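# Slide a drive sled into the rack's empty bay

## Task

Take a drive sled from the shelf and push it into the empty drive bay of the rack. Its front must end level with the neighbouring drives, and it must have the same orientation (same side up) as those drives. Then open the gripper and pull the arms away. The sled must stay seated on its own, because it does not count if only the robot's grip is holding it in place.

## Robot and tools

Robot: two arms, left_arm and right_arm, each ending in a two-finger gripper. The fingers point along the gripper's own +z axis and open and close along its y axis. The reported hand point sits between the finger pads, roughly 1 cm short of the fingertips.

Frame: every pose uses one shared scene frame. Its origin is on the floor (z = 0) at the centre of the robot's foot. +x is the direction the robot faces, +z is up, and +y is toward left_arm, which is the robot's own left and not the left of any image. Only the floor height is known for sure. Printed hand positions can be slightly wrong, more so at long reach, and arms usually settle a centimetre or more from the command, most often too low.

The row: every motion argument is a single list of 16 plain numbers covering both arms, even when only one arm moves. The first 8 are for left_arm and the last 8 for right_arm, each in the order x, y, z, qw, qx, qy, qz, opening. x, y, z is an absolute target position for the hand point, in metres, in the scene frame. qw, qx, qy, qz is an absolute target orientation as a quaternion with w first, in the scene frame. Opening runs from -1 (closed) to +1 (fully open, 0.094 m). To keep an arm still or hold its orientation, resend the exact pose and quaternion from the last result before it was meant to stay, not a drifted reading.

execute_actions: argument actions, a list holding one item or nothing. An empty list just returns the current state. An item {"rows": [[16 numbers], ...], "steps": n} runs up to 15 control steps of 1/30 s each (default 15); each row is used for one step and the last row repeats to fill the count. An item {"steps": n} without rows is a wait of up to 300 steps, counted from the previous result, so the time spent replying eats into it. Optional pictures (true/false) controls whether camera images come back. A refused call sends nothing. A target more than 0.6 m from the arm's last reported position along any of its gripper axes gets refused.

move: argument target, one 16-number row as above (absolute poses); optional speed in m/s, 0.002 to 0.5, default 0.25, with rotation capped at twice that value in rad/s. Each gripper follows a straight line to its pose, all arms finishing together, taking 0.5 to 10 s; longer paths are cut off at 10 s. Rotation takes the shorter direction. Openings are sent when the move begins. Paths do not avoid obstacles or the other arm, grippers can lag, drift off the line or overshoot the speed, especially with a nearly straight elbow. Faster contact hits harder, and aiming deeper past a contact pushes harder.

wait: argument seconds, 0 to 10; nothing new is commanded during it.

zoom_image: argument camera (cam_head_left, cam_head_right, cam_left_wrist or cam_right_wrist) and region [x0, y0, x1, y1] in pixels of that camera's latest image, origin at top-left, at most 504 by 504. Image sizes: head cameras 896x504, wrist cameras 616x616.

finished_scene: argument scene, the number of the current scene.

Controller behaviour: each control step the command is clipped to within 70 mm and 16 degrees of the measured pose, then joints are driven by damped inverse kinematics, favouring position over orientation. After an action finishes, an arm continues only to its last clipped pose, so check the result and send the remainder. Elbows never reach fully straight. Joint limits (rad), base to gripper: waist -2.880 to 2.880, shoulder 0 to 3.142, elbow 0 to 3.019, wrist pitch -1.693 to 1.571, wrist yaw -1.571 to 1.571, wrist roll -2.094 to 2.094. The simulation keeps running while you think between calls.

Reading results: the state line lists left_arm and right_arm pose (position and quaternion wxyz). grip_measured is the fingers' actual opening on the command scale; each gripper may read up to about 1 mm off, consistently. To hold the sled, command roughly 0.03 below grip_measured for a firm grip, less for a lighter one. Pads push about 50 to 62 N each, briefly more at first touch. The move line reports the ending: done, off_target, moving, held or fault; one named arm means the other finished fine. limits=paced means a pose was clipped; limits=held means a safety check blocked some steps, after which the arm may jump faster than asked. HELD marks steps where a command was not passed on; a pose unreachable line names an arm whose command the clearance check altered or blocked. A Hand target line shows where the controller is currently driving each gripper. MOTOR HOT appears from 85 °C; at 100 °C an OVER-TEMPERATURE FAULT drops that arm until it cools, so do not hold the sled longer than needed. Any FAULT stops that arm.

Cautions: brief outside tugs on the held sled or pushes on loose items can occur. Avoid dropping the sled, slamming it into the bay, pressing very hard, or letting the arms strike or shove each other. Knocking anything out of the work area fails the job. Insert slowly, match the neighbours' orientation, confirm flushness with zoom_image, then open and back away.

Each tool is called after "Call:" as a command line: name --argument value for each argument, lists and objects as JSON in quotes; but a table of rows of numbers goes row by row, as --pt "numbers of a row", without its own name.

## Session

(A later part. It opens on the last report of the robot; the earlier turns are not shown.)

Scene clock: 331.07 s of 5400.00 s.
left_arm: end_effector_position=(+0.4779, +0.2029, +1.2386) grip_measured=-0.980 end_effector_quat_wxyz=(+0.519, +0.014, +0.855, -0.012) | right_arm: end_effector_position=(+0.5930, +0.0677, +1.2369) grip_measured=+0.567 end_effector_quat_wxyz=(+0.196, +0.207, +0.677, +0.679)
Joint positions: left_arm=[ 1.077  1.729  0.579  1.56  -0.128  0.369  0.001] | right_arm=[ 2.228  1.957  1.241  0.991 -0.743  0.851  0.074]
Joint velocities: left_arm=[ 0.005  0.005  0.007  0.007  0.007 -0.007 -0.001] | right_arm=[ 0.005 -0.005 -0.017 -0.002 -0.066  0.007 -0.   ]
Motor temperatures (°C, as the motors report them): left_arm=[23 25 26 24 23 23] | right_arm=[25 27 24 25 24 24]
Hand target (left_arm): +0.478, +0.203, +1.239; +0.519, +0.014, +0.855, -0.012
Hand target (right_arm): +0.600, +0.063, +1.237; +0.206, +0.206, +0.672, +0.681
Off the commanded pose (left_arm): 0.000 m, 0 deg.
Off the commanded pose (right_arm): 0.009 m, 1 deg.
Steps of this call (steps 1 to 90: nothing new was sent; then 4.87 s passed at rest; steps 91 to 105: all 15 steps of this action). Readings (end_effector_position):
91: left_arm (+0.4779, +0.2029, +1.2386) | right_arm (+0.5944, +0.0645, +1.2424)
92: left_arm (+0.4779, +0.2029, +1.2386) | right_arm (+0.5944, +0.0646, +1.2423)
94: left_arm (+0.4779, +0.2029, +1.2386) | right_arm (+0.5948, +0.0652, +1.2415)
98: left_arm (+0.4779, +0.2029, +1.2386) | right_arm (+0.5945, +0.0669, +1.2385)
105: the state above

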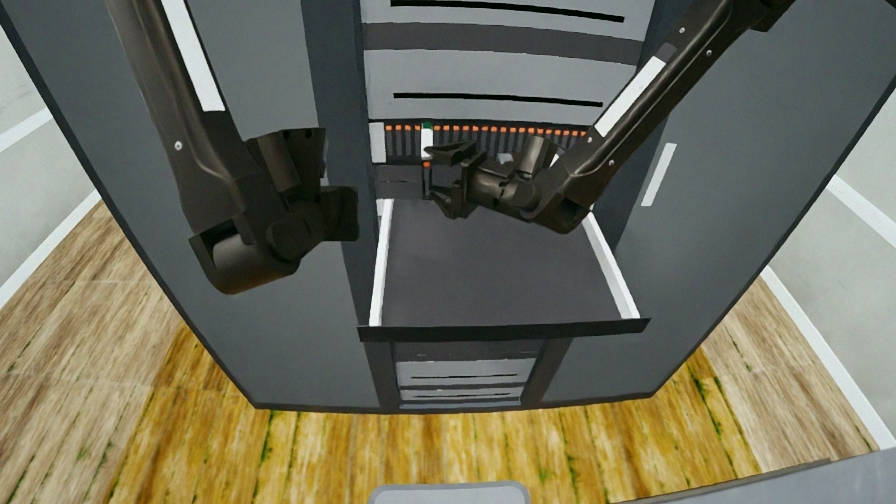

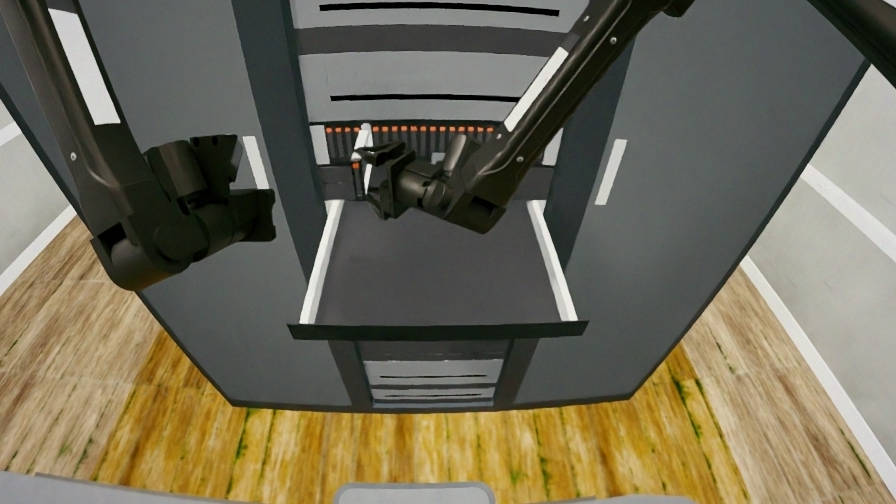

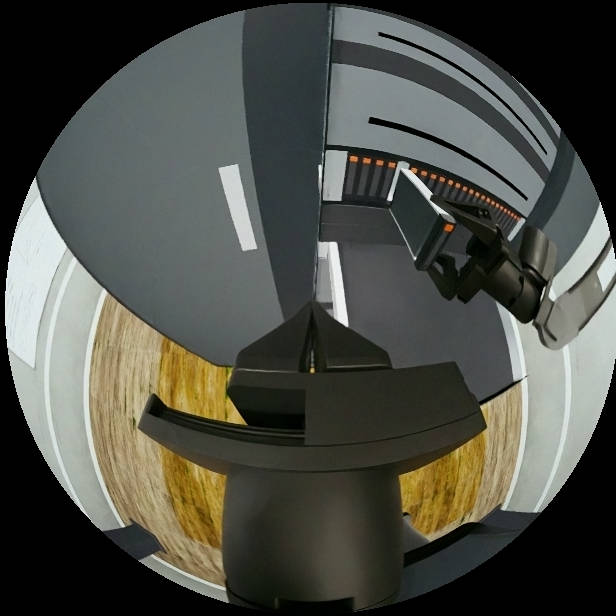

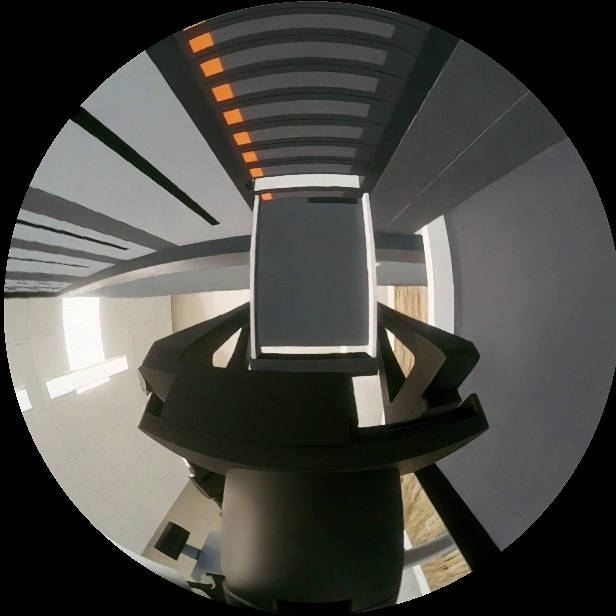

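Call:
move --target '[0.4779,0.2029,1.2386,0.519,0.014,0.855,-0.012,-1,0.57,0.085,1.285,0.206,0.206,0.672,0.681,0.53]' --speed 0.08

Call:
move --target '[0.4779,0.2029,1.2386,0.519,0.014,0.855,-0.012,-1,0.600,0.062,1.2368,0.206,0.206,0.672,0.681,0.53]' --speed 0.03

Call:
zoom_image --camera "cam_head_left" --region '[385, 110, 475, 200]'

Scene clock: 335.77 s of 5400.00 s.
left_arm: end_effector_position=(+0.4779, +0.2029, +1.2386) grip_measured=-0.980 end_effector_quat_wxyz=(+0.519, +0.014, +0.855, -0.012) | right_arm: end_effector_position=(+0.5601, +0.0806, +1.2620) grip_measured=+0.567 end_effector_quat_wxyz=(+0.187, +0.218, +0.682, +0.672)
Joint positions: left_arm=[ 1.077  1.729  0.579  1.56  -0.128  0.369  0.001] | right_arm=[ 2.281  1.907  1.123  1.026 -0.673  0.842  0.074]
Joint velocities: left_arm=[ 0.005 -0.005 -0.007 -0.017 -0.081 -0.022 -0.001] | right_arm=[-0.005 -0.005  0.007 -0.007  0.007 -0.037 -0.001]
Motor temperatures (°C, as the motors report them): left_arm=[23 25 26 24 23 23] | right_arm=[25 27 24 25 24 24]
Hand target (left_arm): +0.478, +0.203, +1.239; +0.519, +0.014, +0.855, -0.012
Hand target (right_arm): +0.569, +0.084, +1.285; +0.206, +0.206, +0.672, +0.681
Off the commanded pose (left_arm): 0.000 m, 0 deg.
Off the commanded pose (right_arm): 0.025 m, 3 deg.
After step 90, 0.60 s passed at rest.
move: off_target (right_arm)

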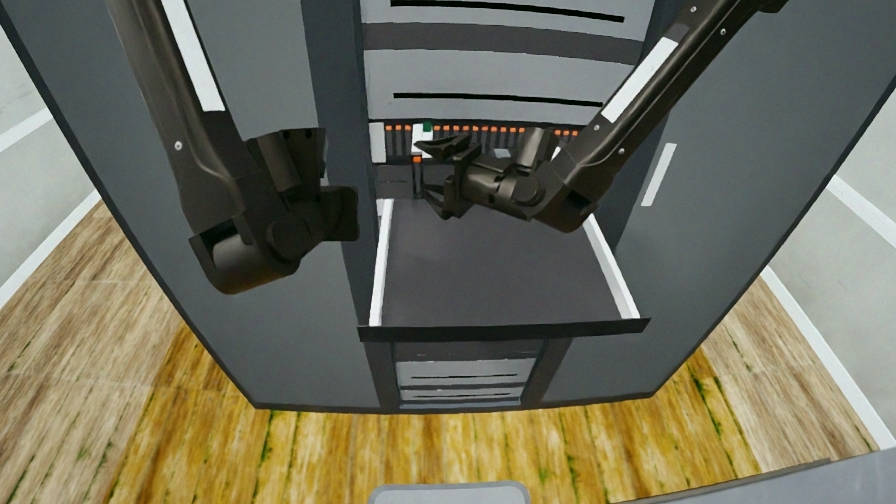

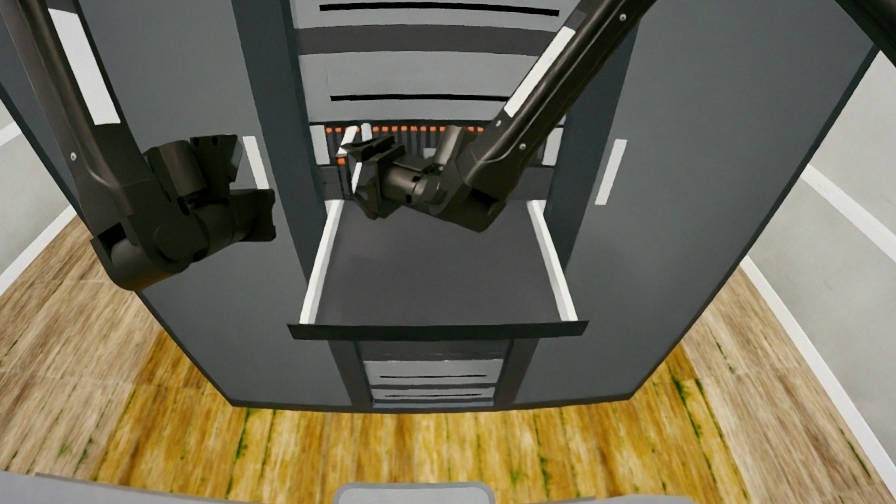

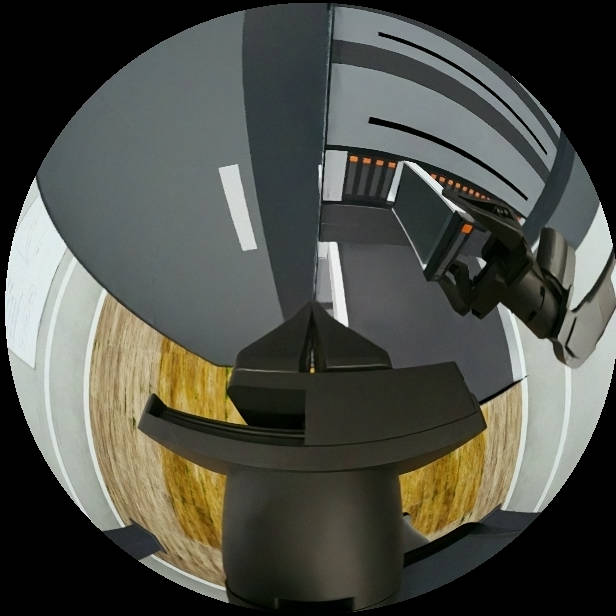

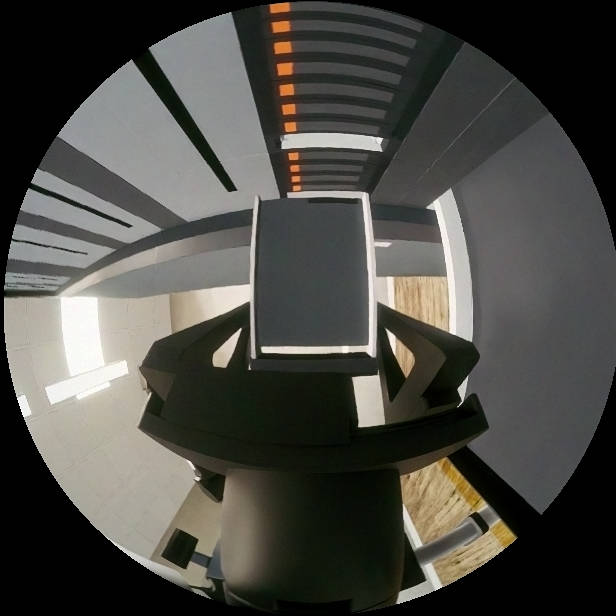

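Scene clock: 337.77 s of 5400.00 s.
left_arm: end_effector_position=(+0.4779, +0.2029, +1.2386) grip_measured=-0.980 end_effector_quat_wxyz=(+0.519, +0.014, +0.855, -0.012) | right_arm: end_effector_position=(+0.5967, +0.0652, +1.2401) grip_measured=+0.567 end_effector_quat_wxyz=(+0.206, +0.205, +0.673, +0.680)
Joint positions: left_arm=[ 1.077  1.729  0.579  1.56  -0.128  0.369  0.001] | right_arm=[ 2.227  1.955  1.243  1.009 -0.742  0.852  0.074]
Joint velocities: left_arm=[ 0.005 -0.015 -0.002 -0.002  0.007 -0.037 -0.001] | right_arm=[-0.005 -0.005 -0.007 -0.012 -0.022 -0.066 -0.   ]
Motor temperatures (°C, as the motors report them): left_arm=[23 25 26 24 23 23] | right_arm=[25 27 24 25 24 24]
Hand target (left_arm): +0.478, +0.203, +1.239; +0.519, +0.014, +0.855, -0.012
Hand target (right_arm): +0.601, +0.063, +1.237; +0.206, +0.206, +0.672, +0.681
Off the commanded pose (left_arm): 0.000 m, 0 deg.
Off the commanded pose (right_arm): 0.006 m, 0 deg.
move: done

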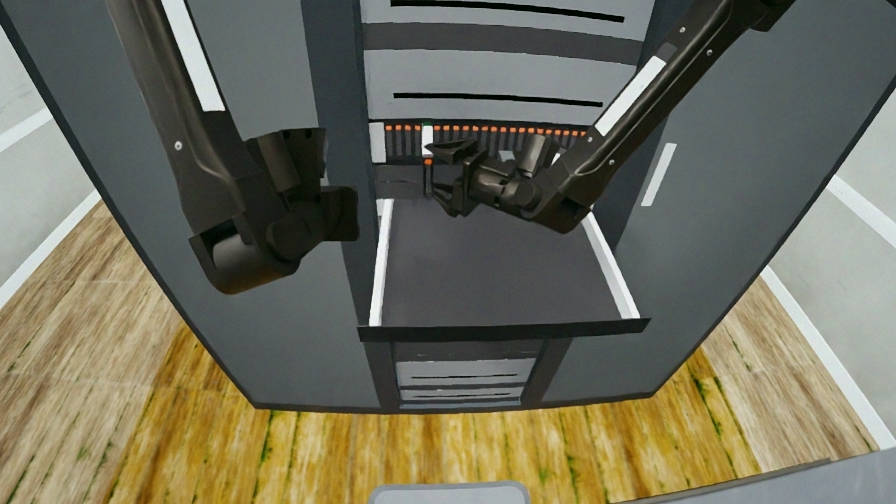

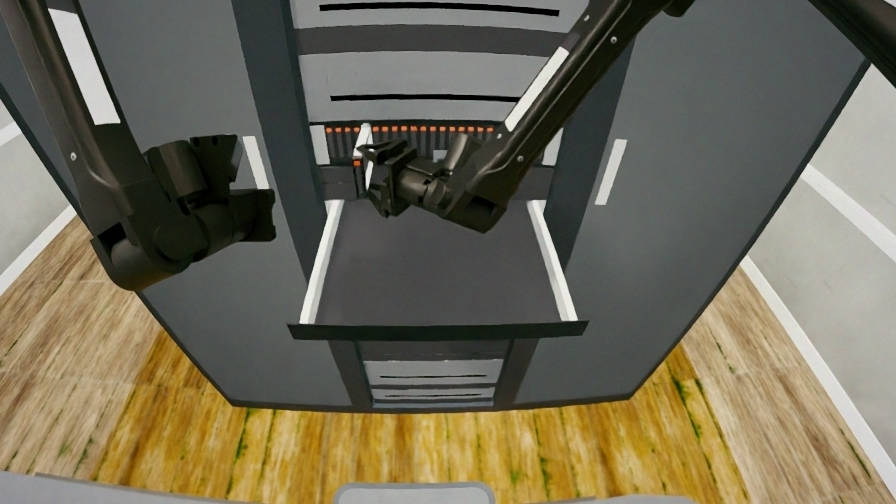

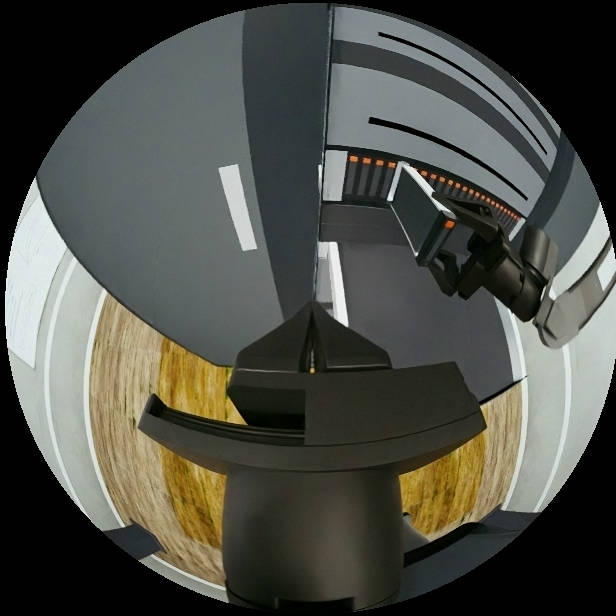

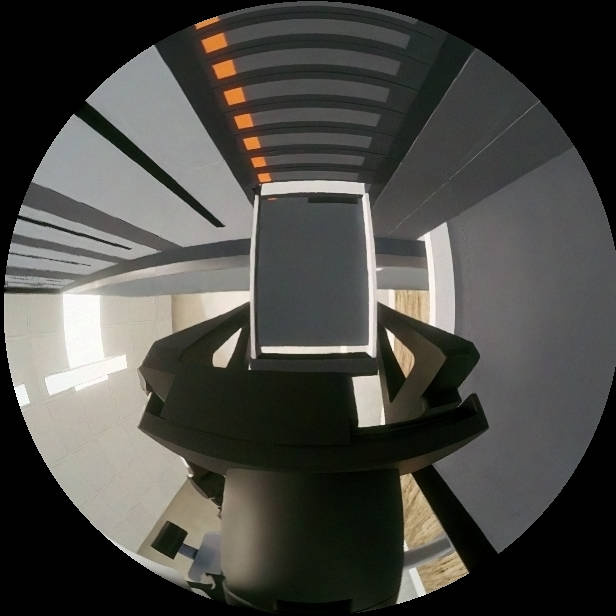

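Region (385, 110, 475, 200) of cam_head_left's 896x504 image, scaled by 5.600, with more detail than that image has.

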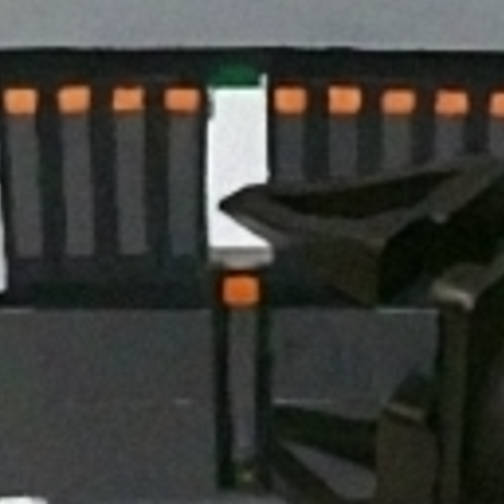

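Call:
execute_actions --actions '[{"rows":[[0.4779,0.2029,1.2386,0.519,0.014,0.855,-0.012,-1,0.602,0.062,1.2372,0.206,0.206,0.672,0.681,0.53],[0.4779,0.2029,1.2386,0.519,0.014,0.855,-0.012,-1,0.6035,0.062,1.2372,0.206,0.206,0.672,0.681,0.53],[0.4779,0.2029,1.2386,0.519,0.014,0.855,-0.012,-1,0.605,0.062,1.2372,0.206,0.206,0.672,0.681,0.53],[0.4779,0.2029,1.2386,0.519,0.014,0.855,-0.012,-1,0.6065,0.062,1.2372,0.206,0.206,0.672,0.681,0.53],[0.4779,0.2029,1.2386,0.519,0.014,0.855,-0.012,-1,0.608,0.062,1.2372,0.206,0.206,0.672,0.681,0.53],[0.4779,0.2029,1.2386,0.519,0.014,0.855,-0.012,-1,0.6095,0.062,1.2372,0.206,0.206,0.672,0.681,0.53],[0.4779,0.2029,1.2386,0.519,0.014,0.855,-0.012,-1,0.611,0.062,1.2372,0.206,0.206,0.672,0.681,0.53],[0.4779,0.2029,1.2386,0.519,0.014,0.855,-0.012,-1,0.6125,0.062,1.2372,0.206,0.206,0.672,0.681,0.53],[0.4779,0.2029,1.2386,0.519,0.014,0.855,-0.012,-1,0.614,0.062,1.2372,0.206,0.206,0.672,0.681,0.53],[0.4779,0.2029,1.2386,0.519,0.014,0.855,-0.012,-1,0.6155,0.062,1.2372,0.206,0.206,0.672,0.681,0.53],[0.4779,0.2029,1.2386,0.519,0.014,0.855,-0.012,-1,0.617,0.062,1.2372,0.206,0.206,0.672,0.681,0.53],[0.4779,0.2029,1.2386,0.519,0.014,0.855,-0.012,-1,0.6185,0.062,1.2372,0.206,0.206,0.672,0.681,0.53],[0.4779,0.2029,1.2386,0.519,0.014,0.855,-0.012,-1,0.620,0.062,1.2372,0.206,0.206,0.672,0.681,0.53]],"steps":15}]'

Call:
zoom_image --camera "cam_head_left" --region '[385, 110, 475, 200]'

Scene clock: 348.43 s of 5400.00 s.
left_arm: end_effector_position=(+0.4779, +0.2029, +1.2386) grip_measured=-0.980 end_effector_quat_wxyz=(+0.519, +0.014, +0.855, -0.012) | right_arm: end_effector_position=(+0.6140, +0.0665, +1.2406) grip_measured=+0.567 end_effector_quat_wxyz=(+0.205, +0.205, +0.673, +0.681)
Joint positions: left_arm=[ 1.077  1.729  0.579  1.56  -0.128  0.369  0.001] | right_arm=[ 2.226  1.956  1.29   0.962 -0.746  0.854  0.074]
Joint velocities: left_arm=[-0.015 -0.015  0.007  0.002  0.051  0.007 -0.   ] | right_arm=[-0.015 -0.005  0.051 -0.027 -0.066 -0.007 -0.   ]
Motor temperatures (°C, as the motors report them): left_arm=[23 25 26 24 23 23] | right_arm=[25 27 24 25 25 24]
Hand target (left_arm): +0.478, +0.203, +1.239; +0.519, +0.014, +0.855, -0.012
Hand target (right_arm): +0.620, +0.062, +1.237; +0.206, +0.206, +0.672, +0.681
Off the commanded pose (left_arm): 0.000 m, 0 deg.
Off the commanded pose (right_arm): 0.008 m, 0 deg.
Steps of this call (steps 1 to 90: nothing new was sent; then 7.17 s passed at rest; steps 91 to 105: all 15 steps of this action). Readings (end_effector_position):
91: left_arm (+0.4779, +0.2029, +1.2386) | right_arm (+0.5966, +0.0653, +1.2401)
92: left_arm (+0.4779, +0.2029, +1.2386) | right_arm (+0.5965, +0.0655, +1.2400)
94: left_arm (+0.4779, +0.2029, +1.2386) | right_arm (+0.5975, +0.0659, +1.2396)
98: left_arm (+0.4779, +0.2029, +1.2386) | right_arm (+0.6026, +0.0665, +1.2395)
105: the state above

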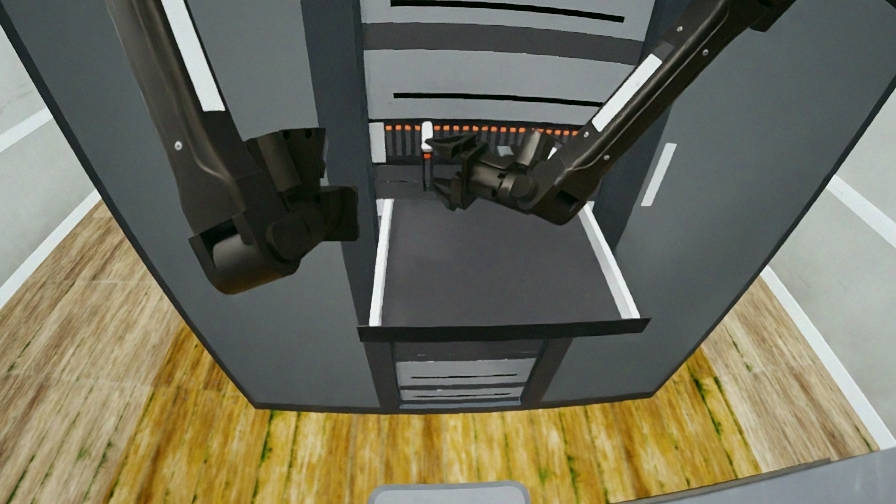

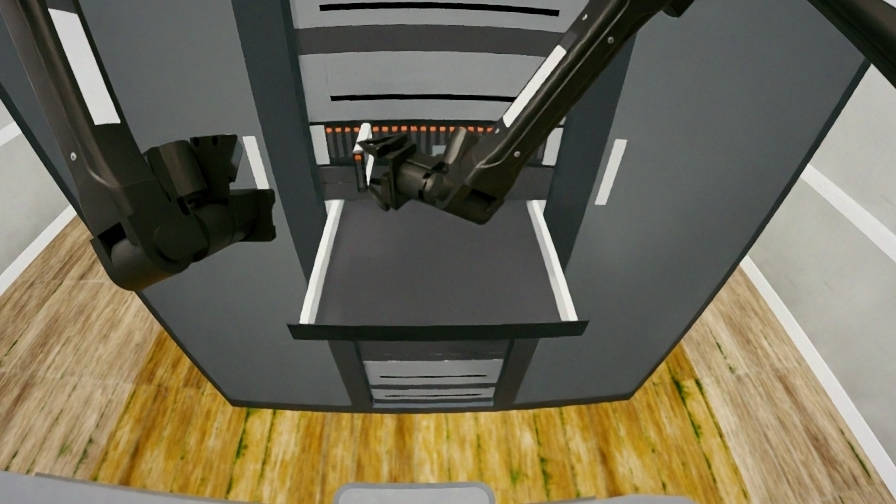

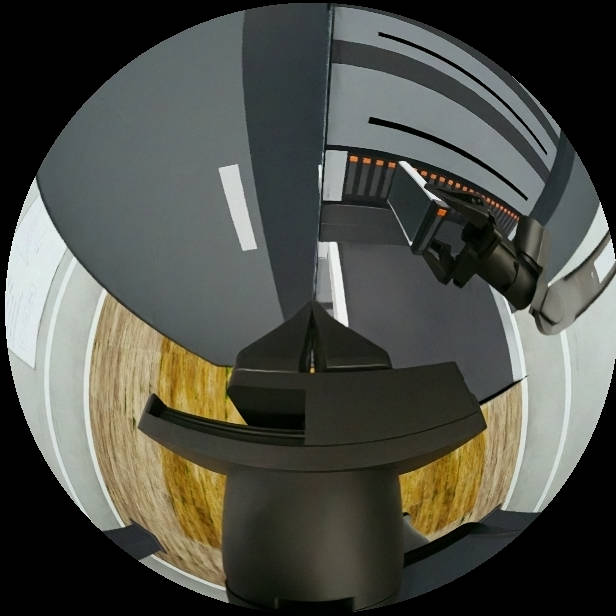

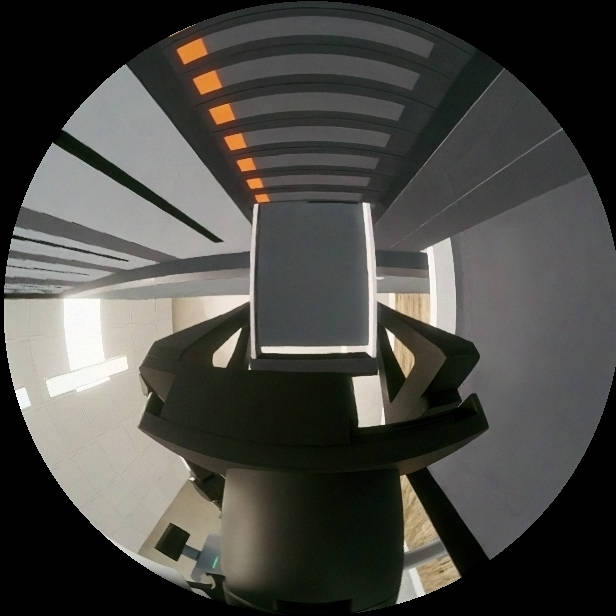

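Region (385, 110, 475, 200) of cam_head_left's 896x504 image, scaled by 5.600, with more detail than that image has.

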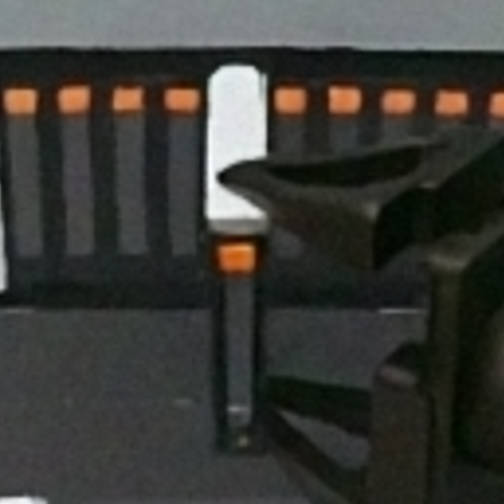

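Call:
execute_actions --actions '[]'

Scene clock: 359.87 s of 5400.00 s.
left_arm: end_effector_position=(+0.4779, +0.2029, +1.2386) grip_measured=-0.980 end_effector_quat_wxyz=(+0.519, +0.014, +0.855, -0.012) | right_arm: end_effector_position=(+0.6153, +0.0664, +1.2405) grip_measured=+0.567 end_effector_quat_wxyz=(+0.205, +0.205, +0.673, +0.681)
Joint positions: left_arm=[ 1.077  1.729  0.579  1.56  -0.128  0.369  0.001] | right_arm=[ 2.226  1.956  1.293  0.959 -0.746  0.854  0.074]
Joint velocities: left_arm=[-0.005 -0.005  0.002 -0.017 -0.022 -0.066 -0.002] | right_arm=[-0.005 -0.005 -0.007  0.007  0.11  -0.051 -0.   ]
Motor temperatures (°C, as the motors report them): left_arm=[23 25 26 24 23 23] | right_arm=[25 27 24 25 25 24]
Hand target (left_arm): +0.478, +0.203, +1.239; +0.519, +0.014, +0.855, -0.012
Hand target (right_arm): +0.620, +0.062, +1.237; +0.206, +0.206, +0.672, +0.681
Off the commanded pose (left_arm): 0.000 m, 0 deg.
Off the commanded pose (right_arm): 0.007 m, 0 deg.
Steps of this call (steps 1 to 90: nothing new was sent; then 8.43 s passed at rest). Readings (end_effector_position):
1: left_arm (+0.4779, +0.2029, +1.2386) | right_arm (+0.6149, +0.0665, +1.2408)
2: left_arm (+0.4779, +0.2029, +1.2386) | right_arm (+0.6154, +0.0664, +1.2410)
4: left_arm (+0.4779, +0.2029, +1.2386) | right_arm (+0.6154, +0.0663, +1.2407)
8: left_arm (+0.4779, +0.2029, +1.2386) | right_arm (+0.6153, +0.0664, +1.2405)
90: the state above

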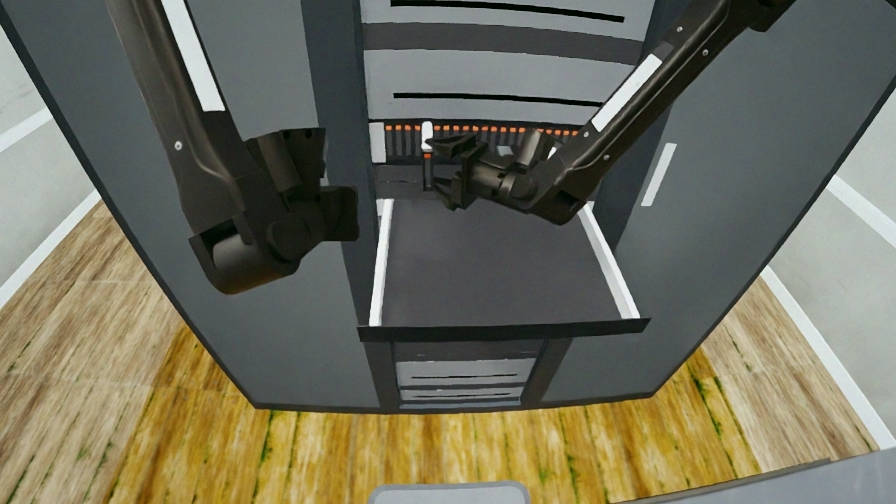

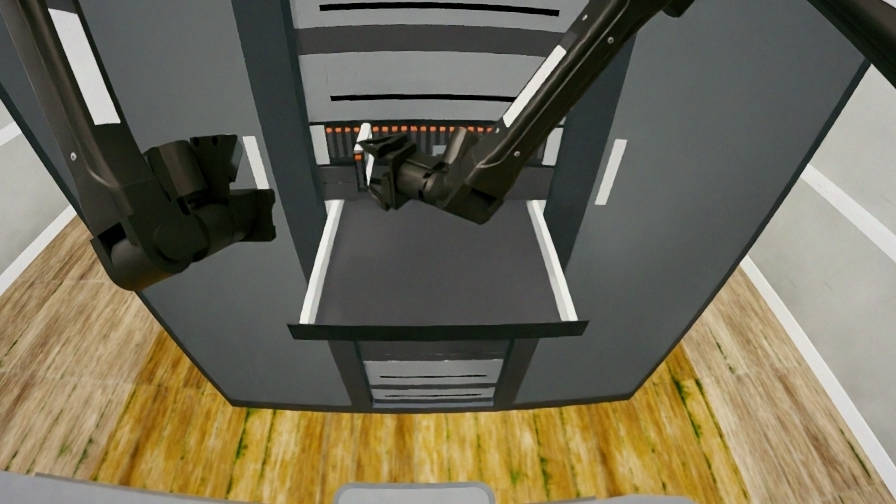

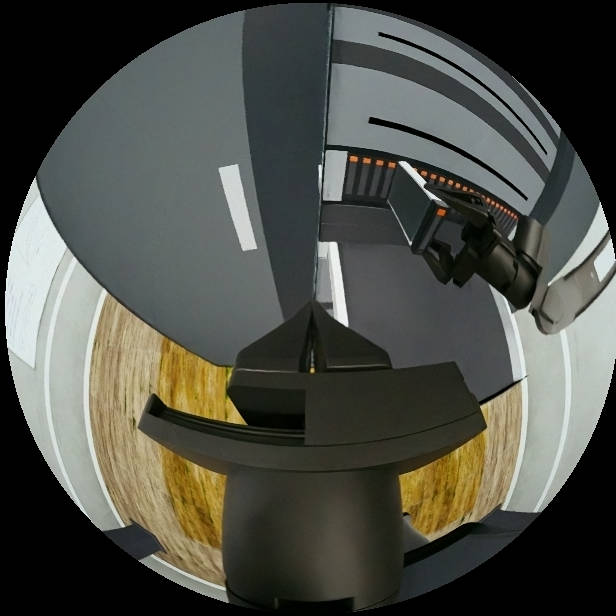

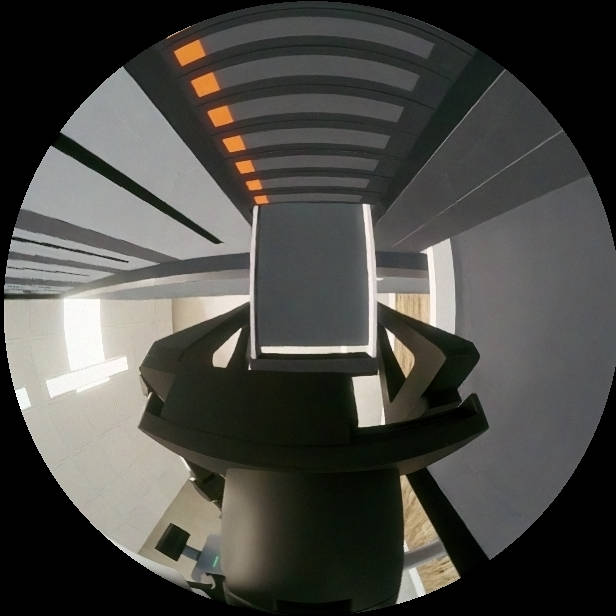

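Call:
execute_actions --actions '[{"rows":[[0.4779,0.2029,1.2386,0.519,0.014,0.855,-0.012,-1,0.621,0.062,1.2372,0.206,0.206,0.672,0.681,0.53],[0.4779,0.2029,1.2386,0.519,0.014,0.855,-0.012,-1,0.622,0.062,1.2372,0.206,0.206,0.672,0.681,0.53],[0.4779,0.2029,1.2386,0.519,0.014,0.855,-0.012,-1,0.623,0.062,1.2372,0.206,0.206,0.672,0.681,0.53],[0.4779,0.2029,1.2386,0.519,0.014,0.855,-0.012,-1,0.624,0.062,1.2372,0.206,0.206,0.672,0.681,0.53],[0.4779,0.2029,1.2386,0.519,0.014,0.855,-0.012,-1,0.625,0.062,1.2372,0.206,0.206,0.672,0.681,0.53],[0.4779,0.2029,1.2386,0.519,0.014,0.855,-0.012,-1,0.626,0.062,1.2372,0.206,0.206,0.672,0.681,0.53],[0.4779,0.2029,1.2386,0.519,0.014,0.855,-0.012,-1,0.627,0.062,1.2372,0.206,0.206,0.672,0.681,0.53],[0.4779,0.2029,1.2386,0.519,0.014,0.855,-0.012,-1,0.628,0.062,1.2372,0.206,0.206,0.672,0.681,0.53],[0.4779,0.2029,1.2386,0.519,0.014,0.855,-0.012,-1,0.629,0.062,1.2372,0.206,0.206,0.672,0.681,0.53],[0.4779,0.2029,1.2386,0.519,0.014,0.855,-0.012,-1,0.630,0.062,1.2372,0.206,0.206,0.672,0.681,0.53]],"steps":15}]' --pictures false

Scene clock: 367.00 s of 5400.00 s.
left_arm: end_effector_position=(+0.4779, +0.2029, +1.2386) grip_measured=-0.980 end_effector_quat_wxyz=(+0.519, +0.014, +0.855, -0.012) | right_arm: end_effector_position=(+0.6239, +0.0664, +1.2402) grip_measured=+0.567 end_effector_quat_wxyz=(+0.203, +0.206, +0.673, +0.681)
Joint positions: left_arm=[ 1.077  1.729  0.579  1.56  -0.128  0.369  0.001] | right_arm=[ 2.224  1.957  1.317  0.933 -0.748  0.856  0.074]
Joint velocities: left_arm=[-0.005 -0.015 -0.007 -0.007  0.051 -0.125 -0.   ] | right_arm=[ 0.005 -0.015 -0.012  0.002 -0.066  0.007 -0.   ]
Motor temperatures (°C, as the motors report them): left_arm=[23 25 26 24 23 23] | right_arm=[25 28 24 25 25 24]
Hand target (left_arm): +0.478, +0.203, +1.239; +0.519, +0.014, +0.855, -0.012
Hand target (right_arm): +0.630, +0.062, +1.237; +0.206, +0.206, +0.672, +0.681
Off the commanded pose (left_arm): 0.000 m, 0 deg.
Off the commanded pose (right_arm): 0.008 m, 0 deg.
Steps of this call (steps 1 to 90: nothing new was sent; then 3.63 s passed at rest; steps 91 to 105: all 15 steps of this action). Readings (end_effector_position):
91: left_arm (+0.4779, +0.2029, +1.2386) | right_arm (+0.6152, +0.0662, +1.2404)
92: left_arm (+0.4779, +0.2029, +1.2386) | right_arm (+0.6152, +0.0663, +1.2403)
94: left_arm (+0.4779, +0.2029, +1.2386) | right_arm (+0.6157, +0.0665, +1.2400)
98: left_arm (+0.4779, +0.2029, +1.2386) | right_arm (+0.6188, +0.0667, +1.2397)
105: the state above

Past the ribs (0.6239). Continue.

Call:
move --target '[0.4779,0.2029,1.2386,0.519,0.014,0.855,-0.012,-1,0.645,0.063,1.2372,0.206,0.206,0.672,0.681,0.53]' --speed 0.015

Scene clock: 370.63 s of 5400.00 s.
left_arm: end_effector_position=(+0.4779, +0.2029, +1.2386) grip_measured=-0.980 end_effector_quat_wxyz=(+0.519, +0.014, +0.855, -0.012) | right_arm: end_effector_position=(+0.6388, +0.0669, +1.2402) grip_measured=+0.567 end_effector_quat_wxyz=(+0.203, +0.206, +0.673, +0.680)
Joint positions: left_arm=[ 1.077  1.729  0.579  1.56  -0.128  0.369  0.001] | right_arm=[ 2.223  1.96   1.359  0.894 -0.748  0.856  0.074]
Joint velocities: left_arm=[-0.005 -0.024 -0.017 -0.012 -0.022 -0.051 -0.001] | right_arm=[-0.015 -0.005 -0.017 -0.012  0.022  0.081 -0.   ]
Motor temperatures (°C, as the motors report them): left_arm=[23 25 26 24 23 23] | right_arm=[25 28 24 25 25 24]
Hand target (left_arm): +0.478, +0.203, +1.239; +0.519, +0.014, +0.855, -0.012
Hand target (right_arm): +0.645, +0.063, +1.237; +0.206, +0.206, +0.672, +0.681
Off the commanded pose (left_arm): 0.000 m, 0 deg.
Off the commanded pose (right_arm): 0.008 m, 0 deg.
move: done

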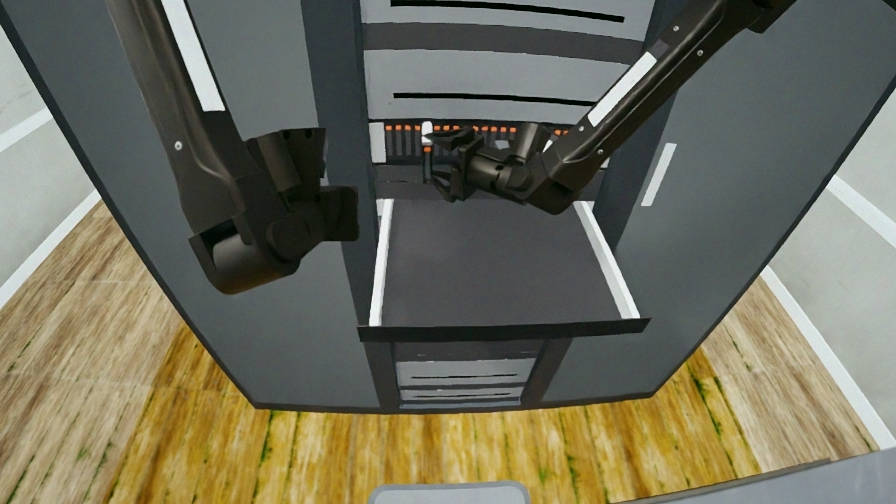

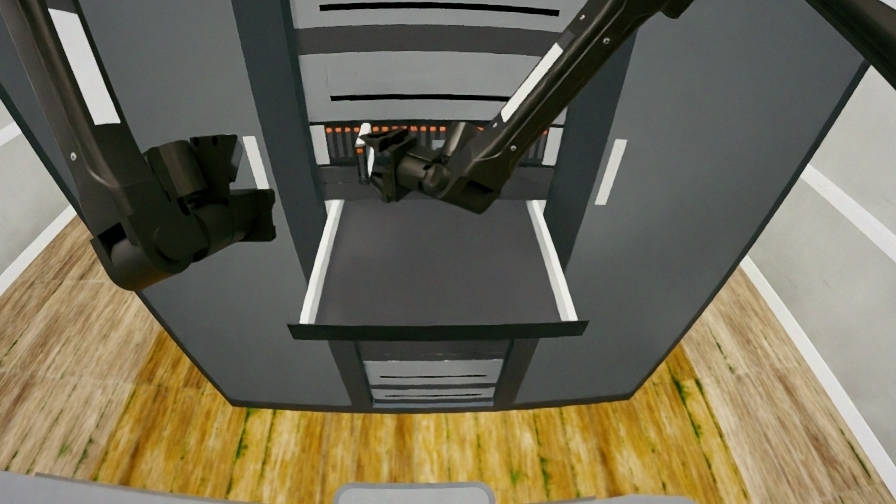

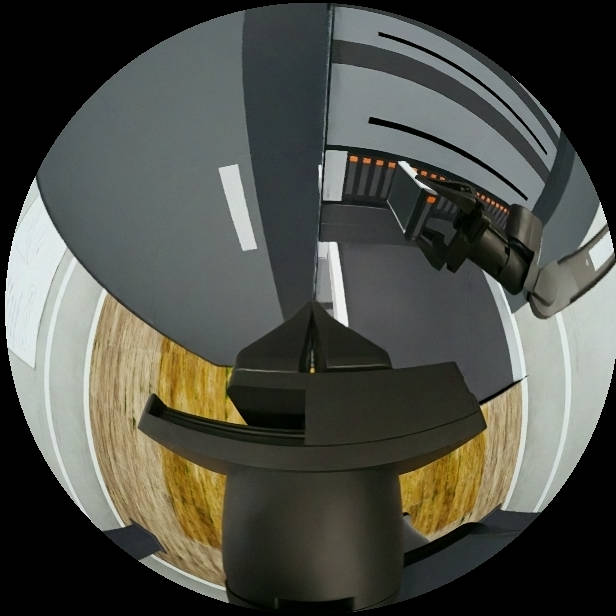

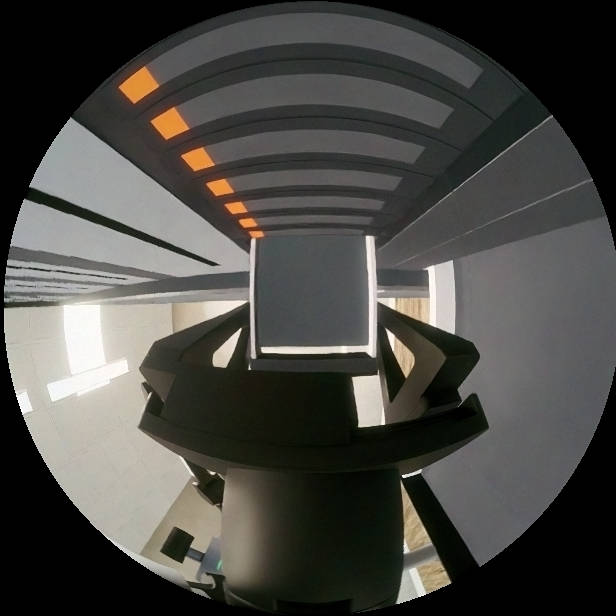

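Call:
move --target '[0.4779,0.2029,1.2386,0.519,0.014,0.855,-0.012,-1,0.664,0.0637,1.2372,0.206,0.206,0.672,0.681,0.53]' --speed 0.015

Scene clock: 375.07 s of 5400.00 s.
left_arm: end_effector_position=(+0.4779, +0.2029, +1.2386) grip_measured=-0.980 end_effector_quat_wxyz=(+0.519, +0.014, +0.855, -0.012) | right_arm: end_effector_position=(+0.6571, +0.0673, +1.2401) grip_measured=+0.567 end_effector_quat_wxyz=(+0.203, +0.206, +0.674, +0.680)
Joint positions: left_arm=[ 1.077  1.729  0.579  1.56  -0.128  0.369  0.001] | right_arm=[ 2.221  1.967  1.413  0.848 -0.749  0.856  0.074]
Joint velocities: left_arm=[-0.015  0.005 -0.002 -0.002  0.066 -0.007 -0.001] | right_arm=[ 0.005 -0.005 -0.002 -0.007 -0.051 -0.007  0.   ]
Motor temperatures (°C, as the motors report them): left_arm=[23 25 26 24 23 23] | right_arm=[25 28 24 25 25 24]
Hand target (left_arm): +0.478, +0.203, +1.239; +0.519, +0.014, +0.855, -0.012
Hand target (right_arm): +0.664, +0.064, +1.237; +0.206, +0.206, +0.672, +0.681
Off the commanded pose (left_arm): 0.000 m, 0 deg.
Off the commanded pose (right_arm): 0.008 m, 0 deg.
move: done

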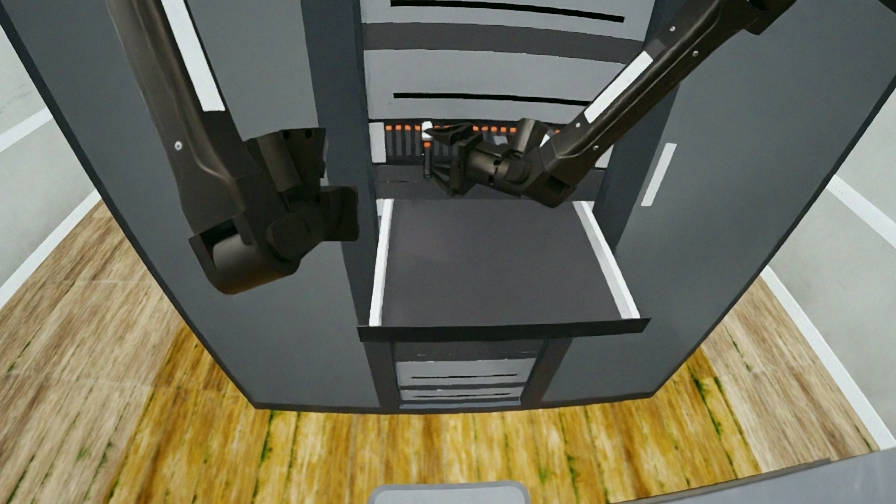

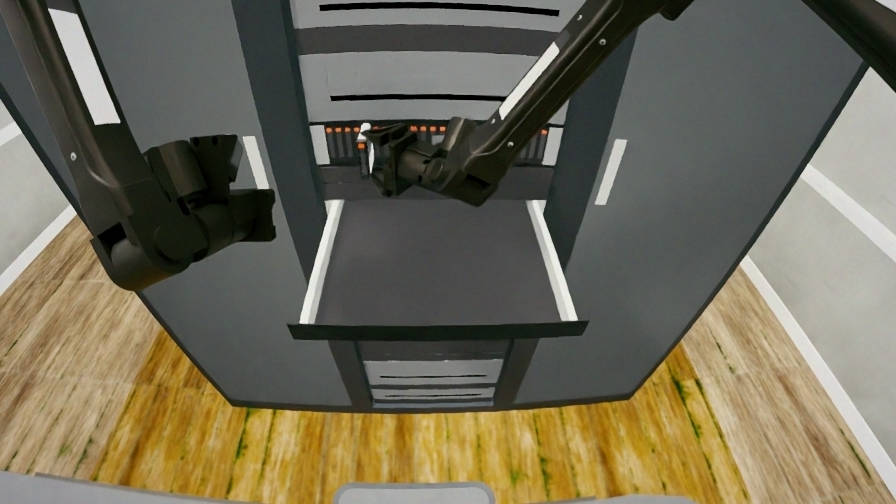

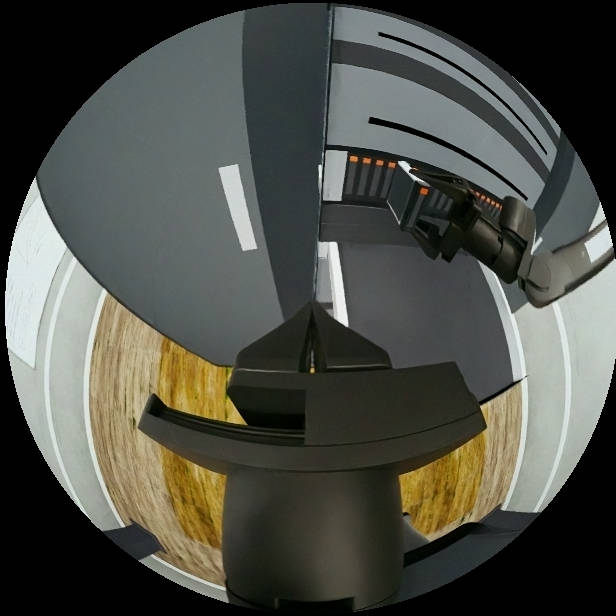

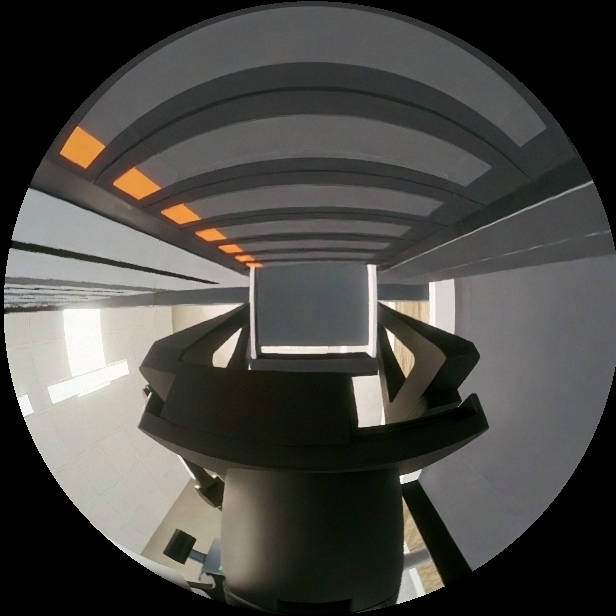

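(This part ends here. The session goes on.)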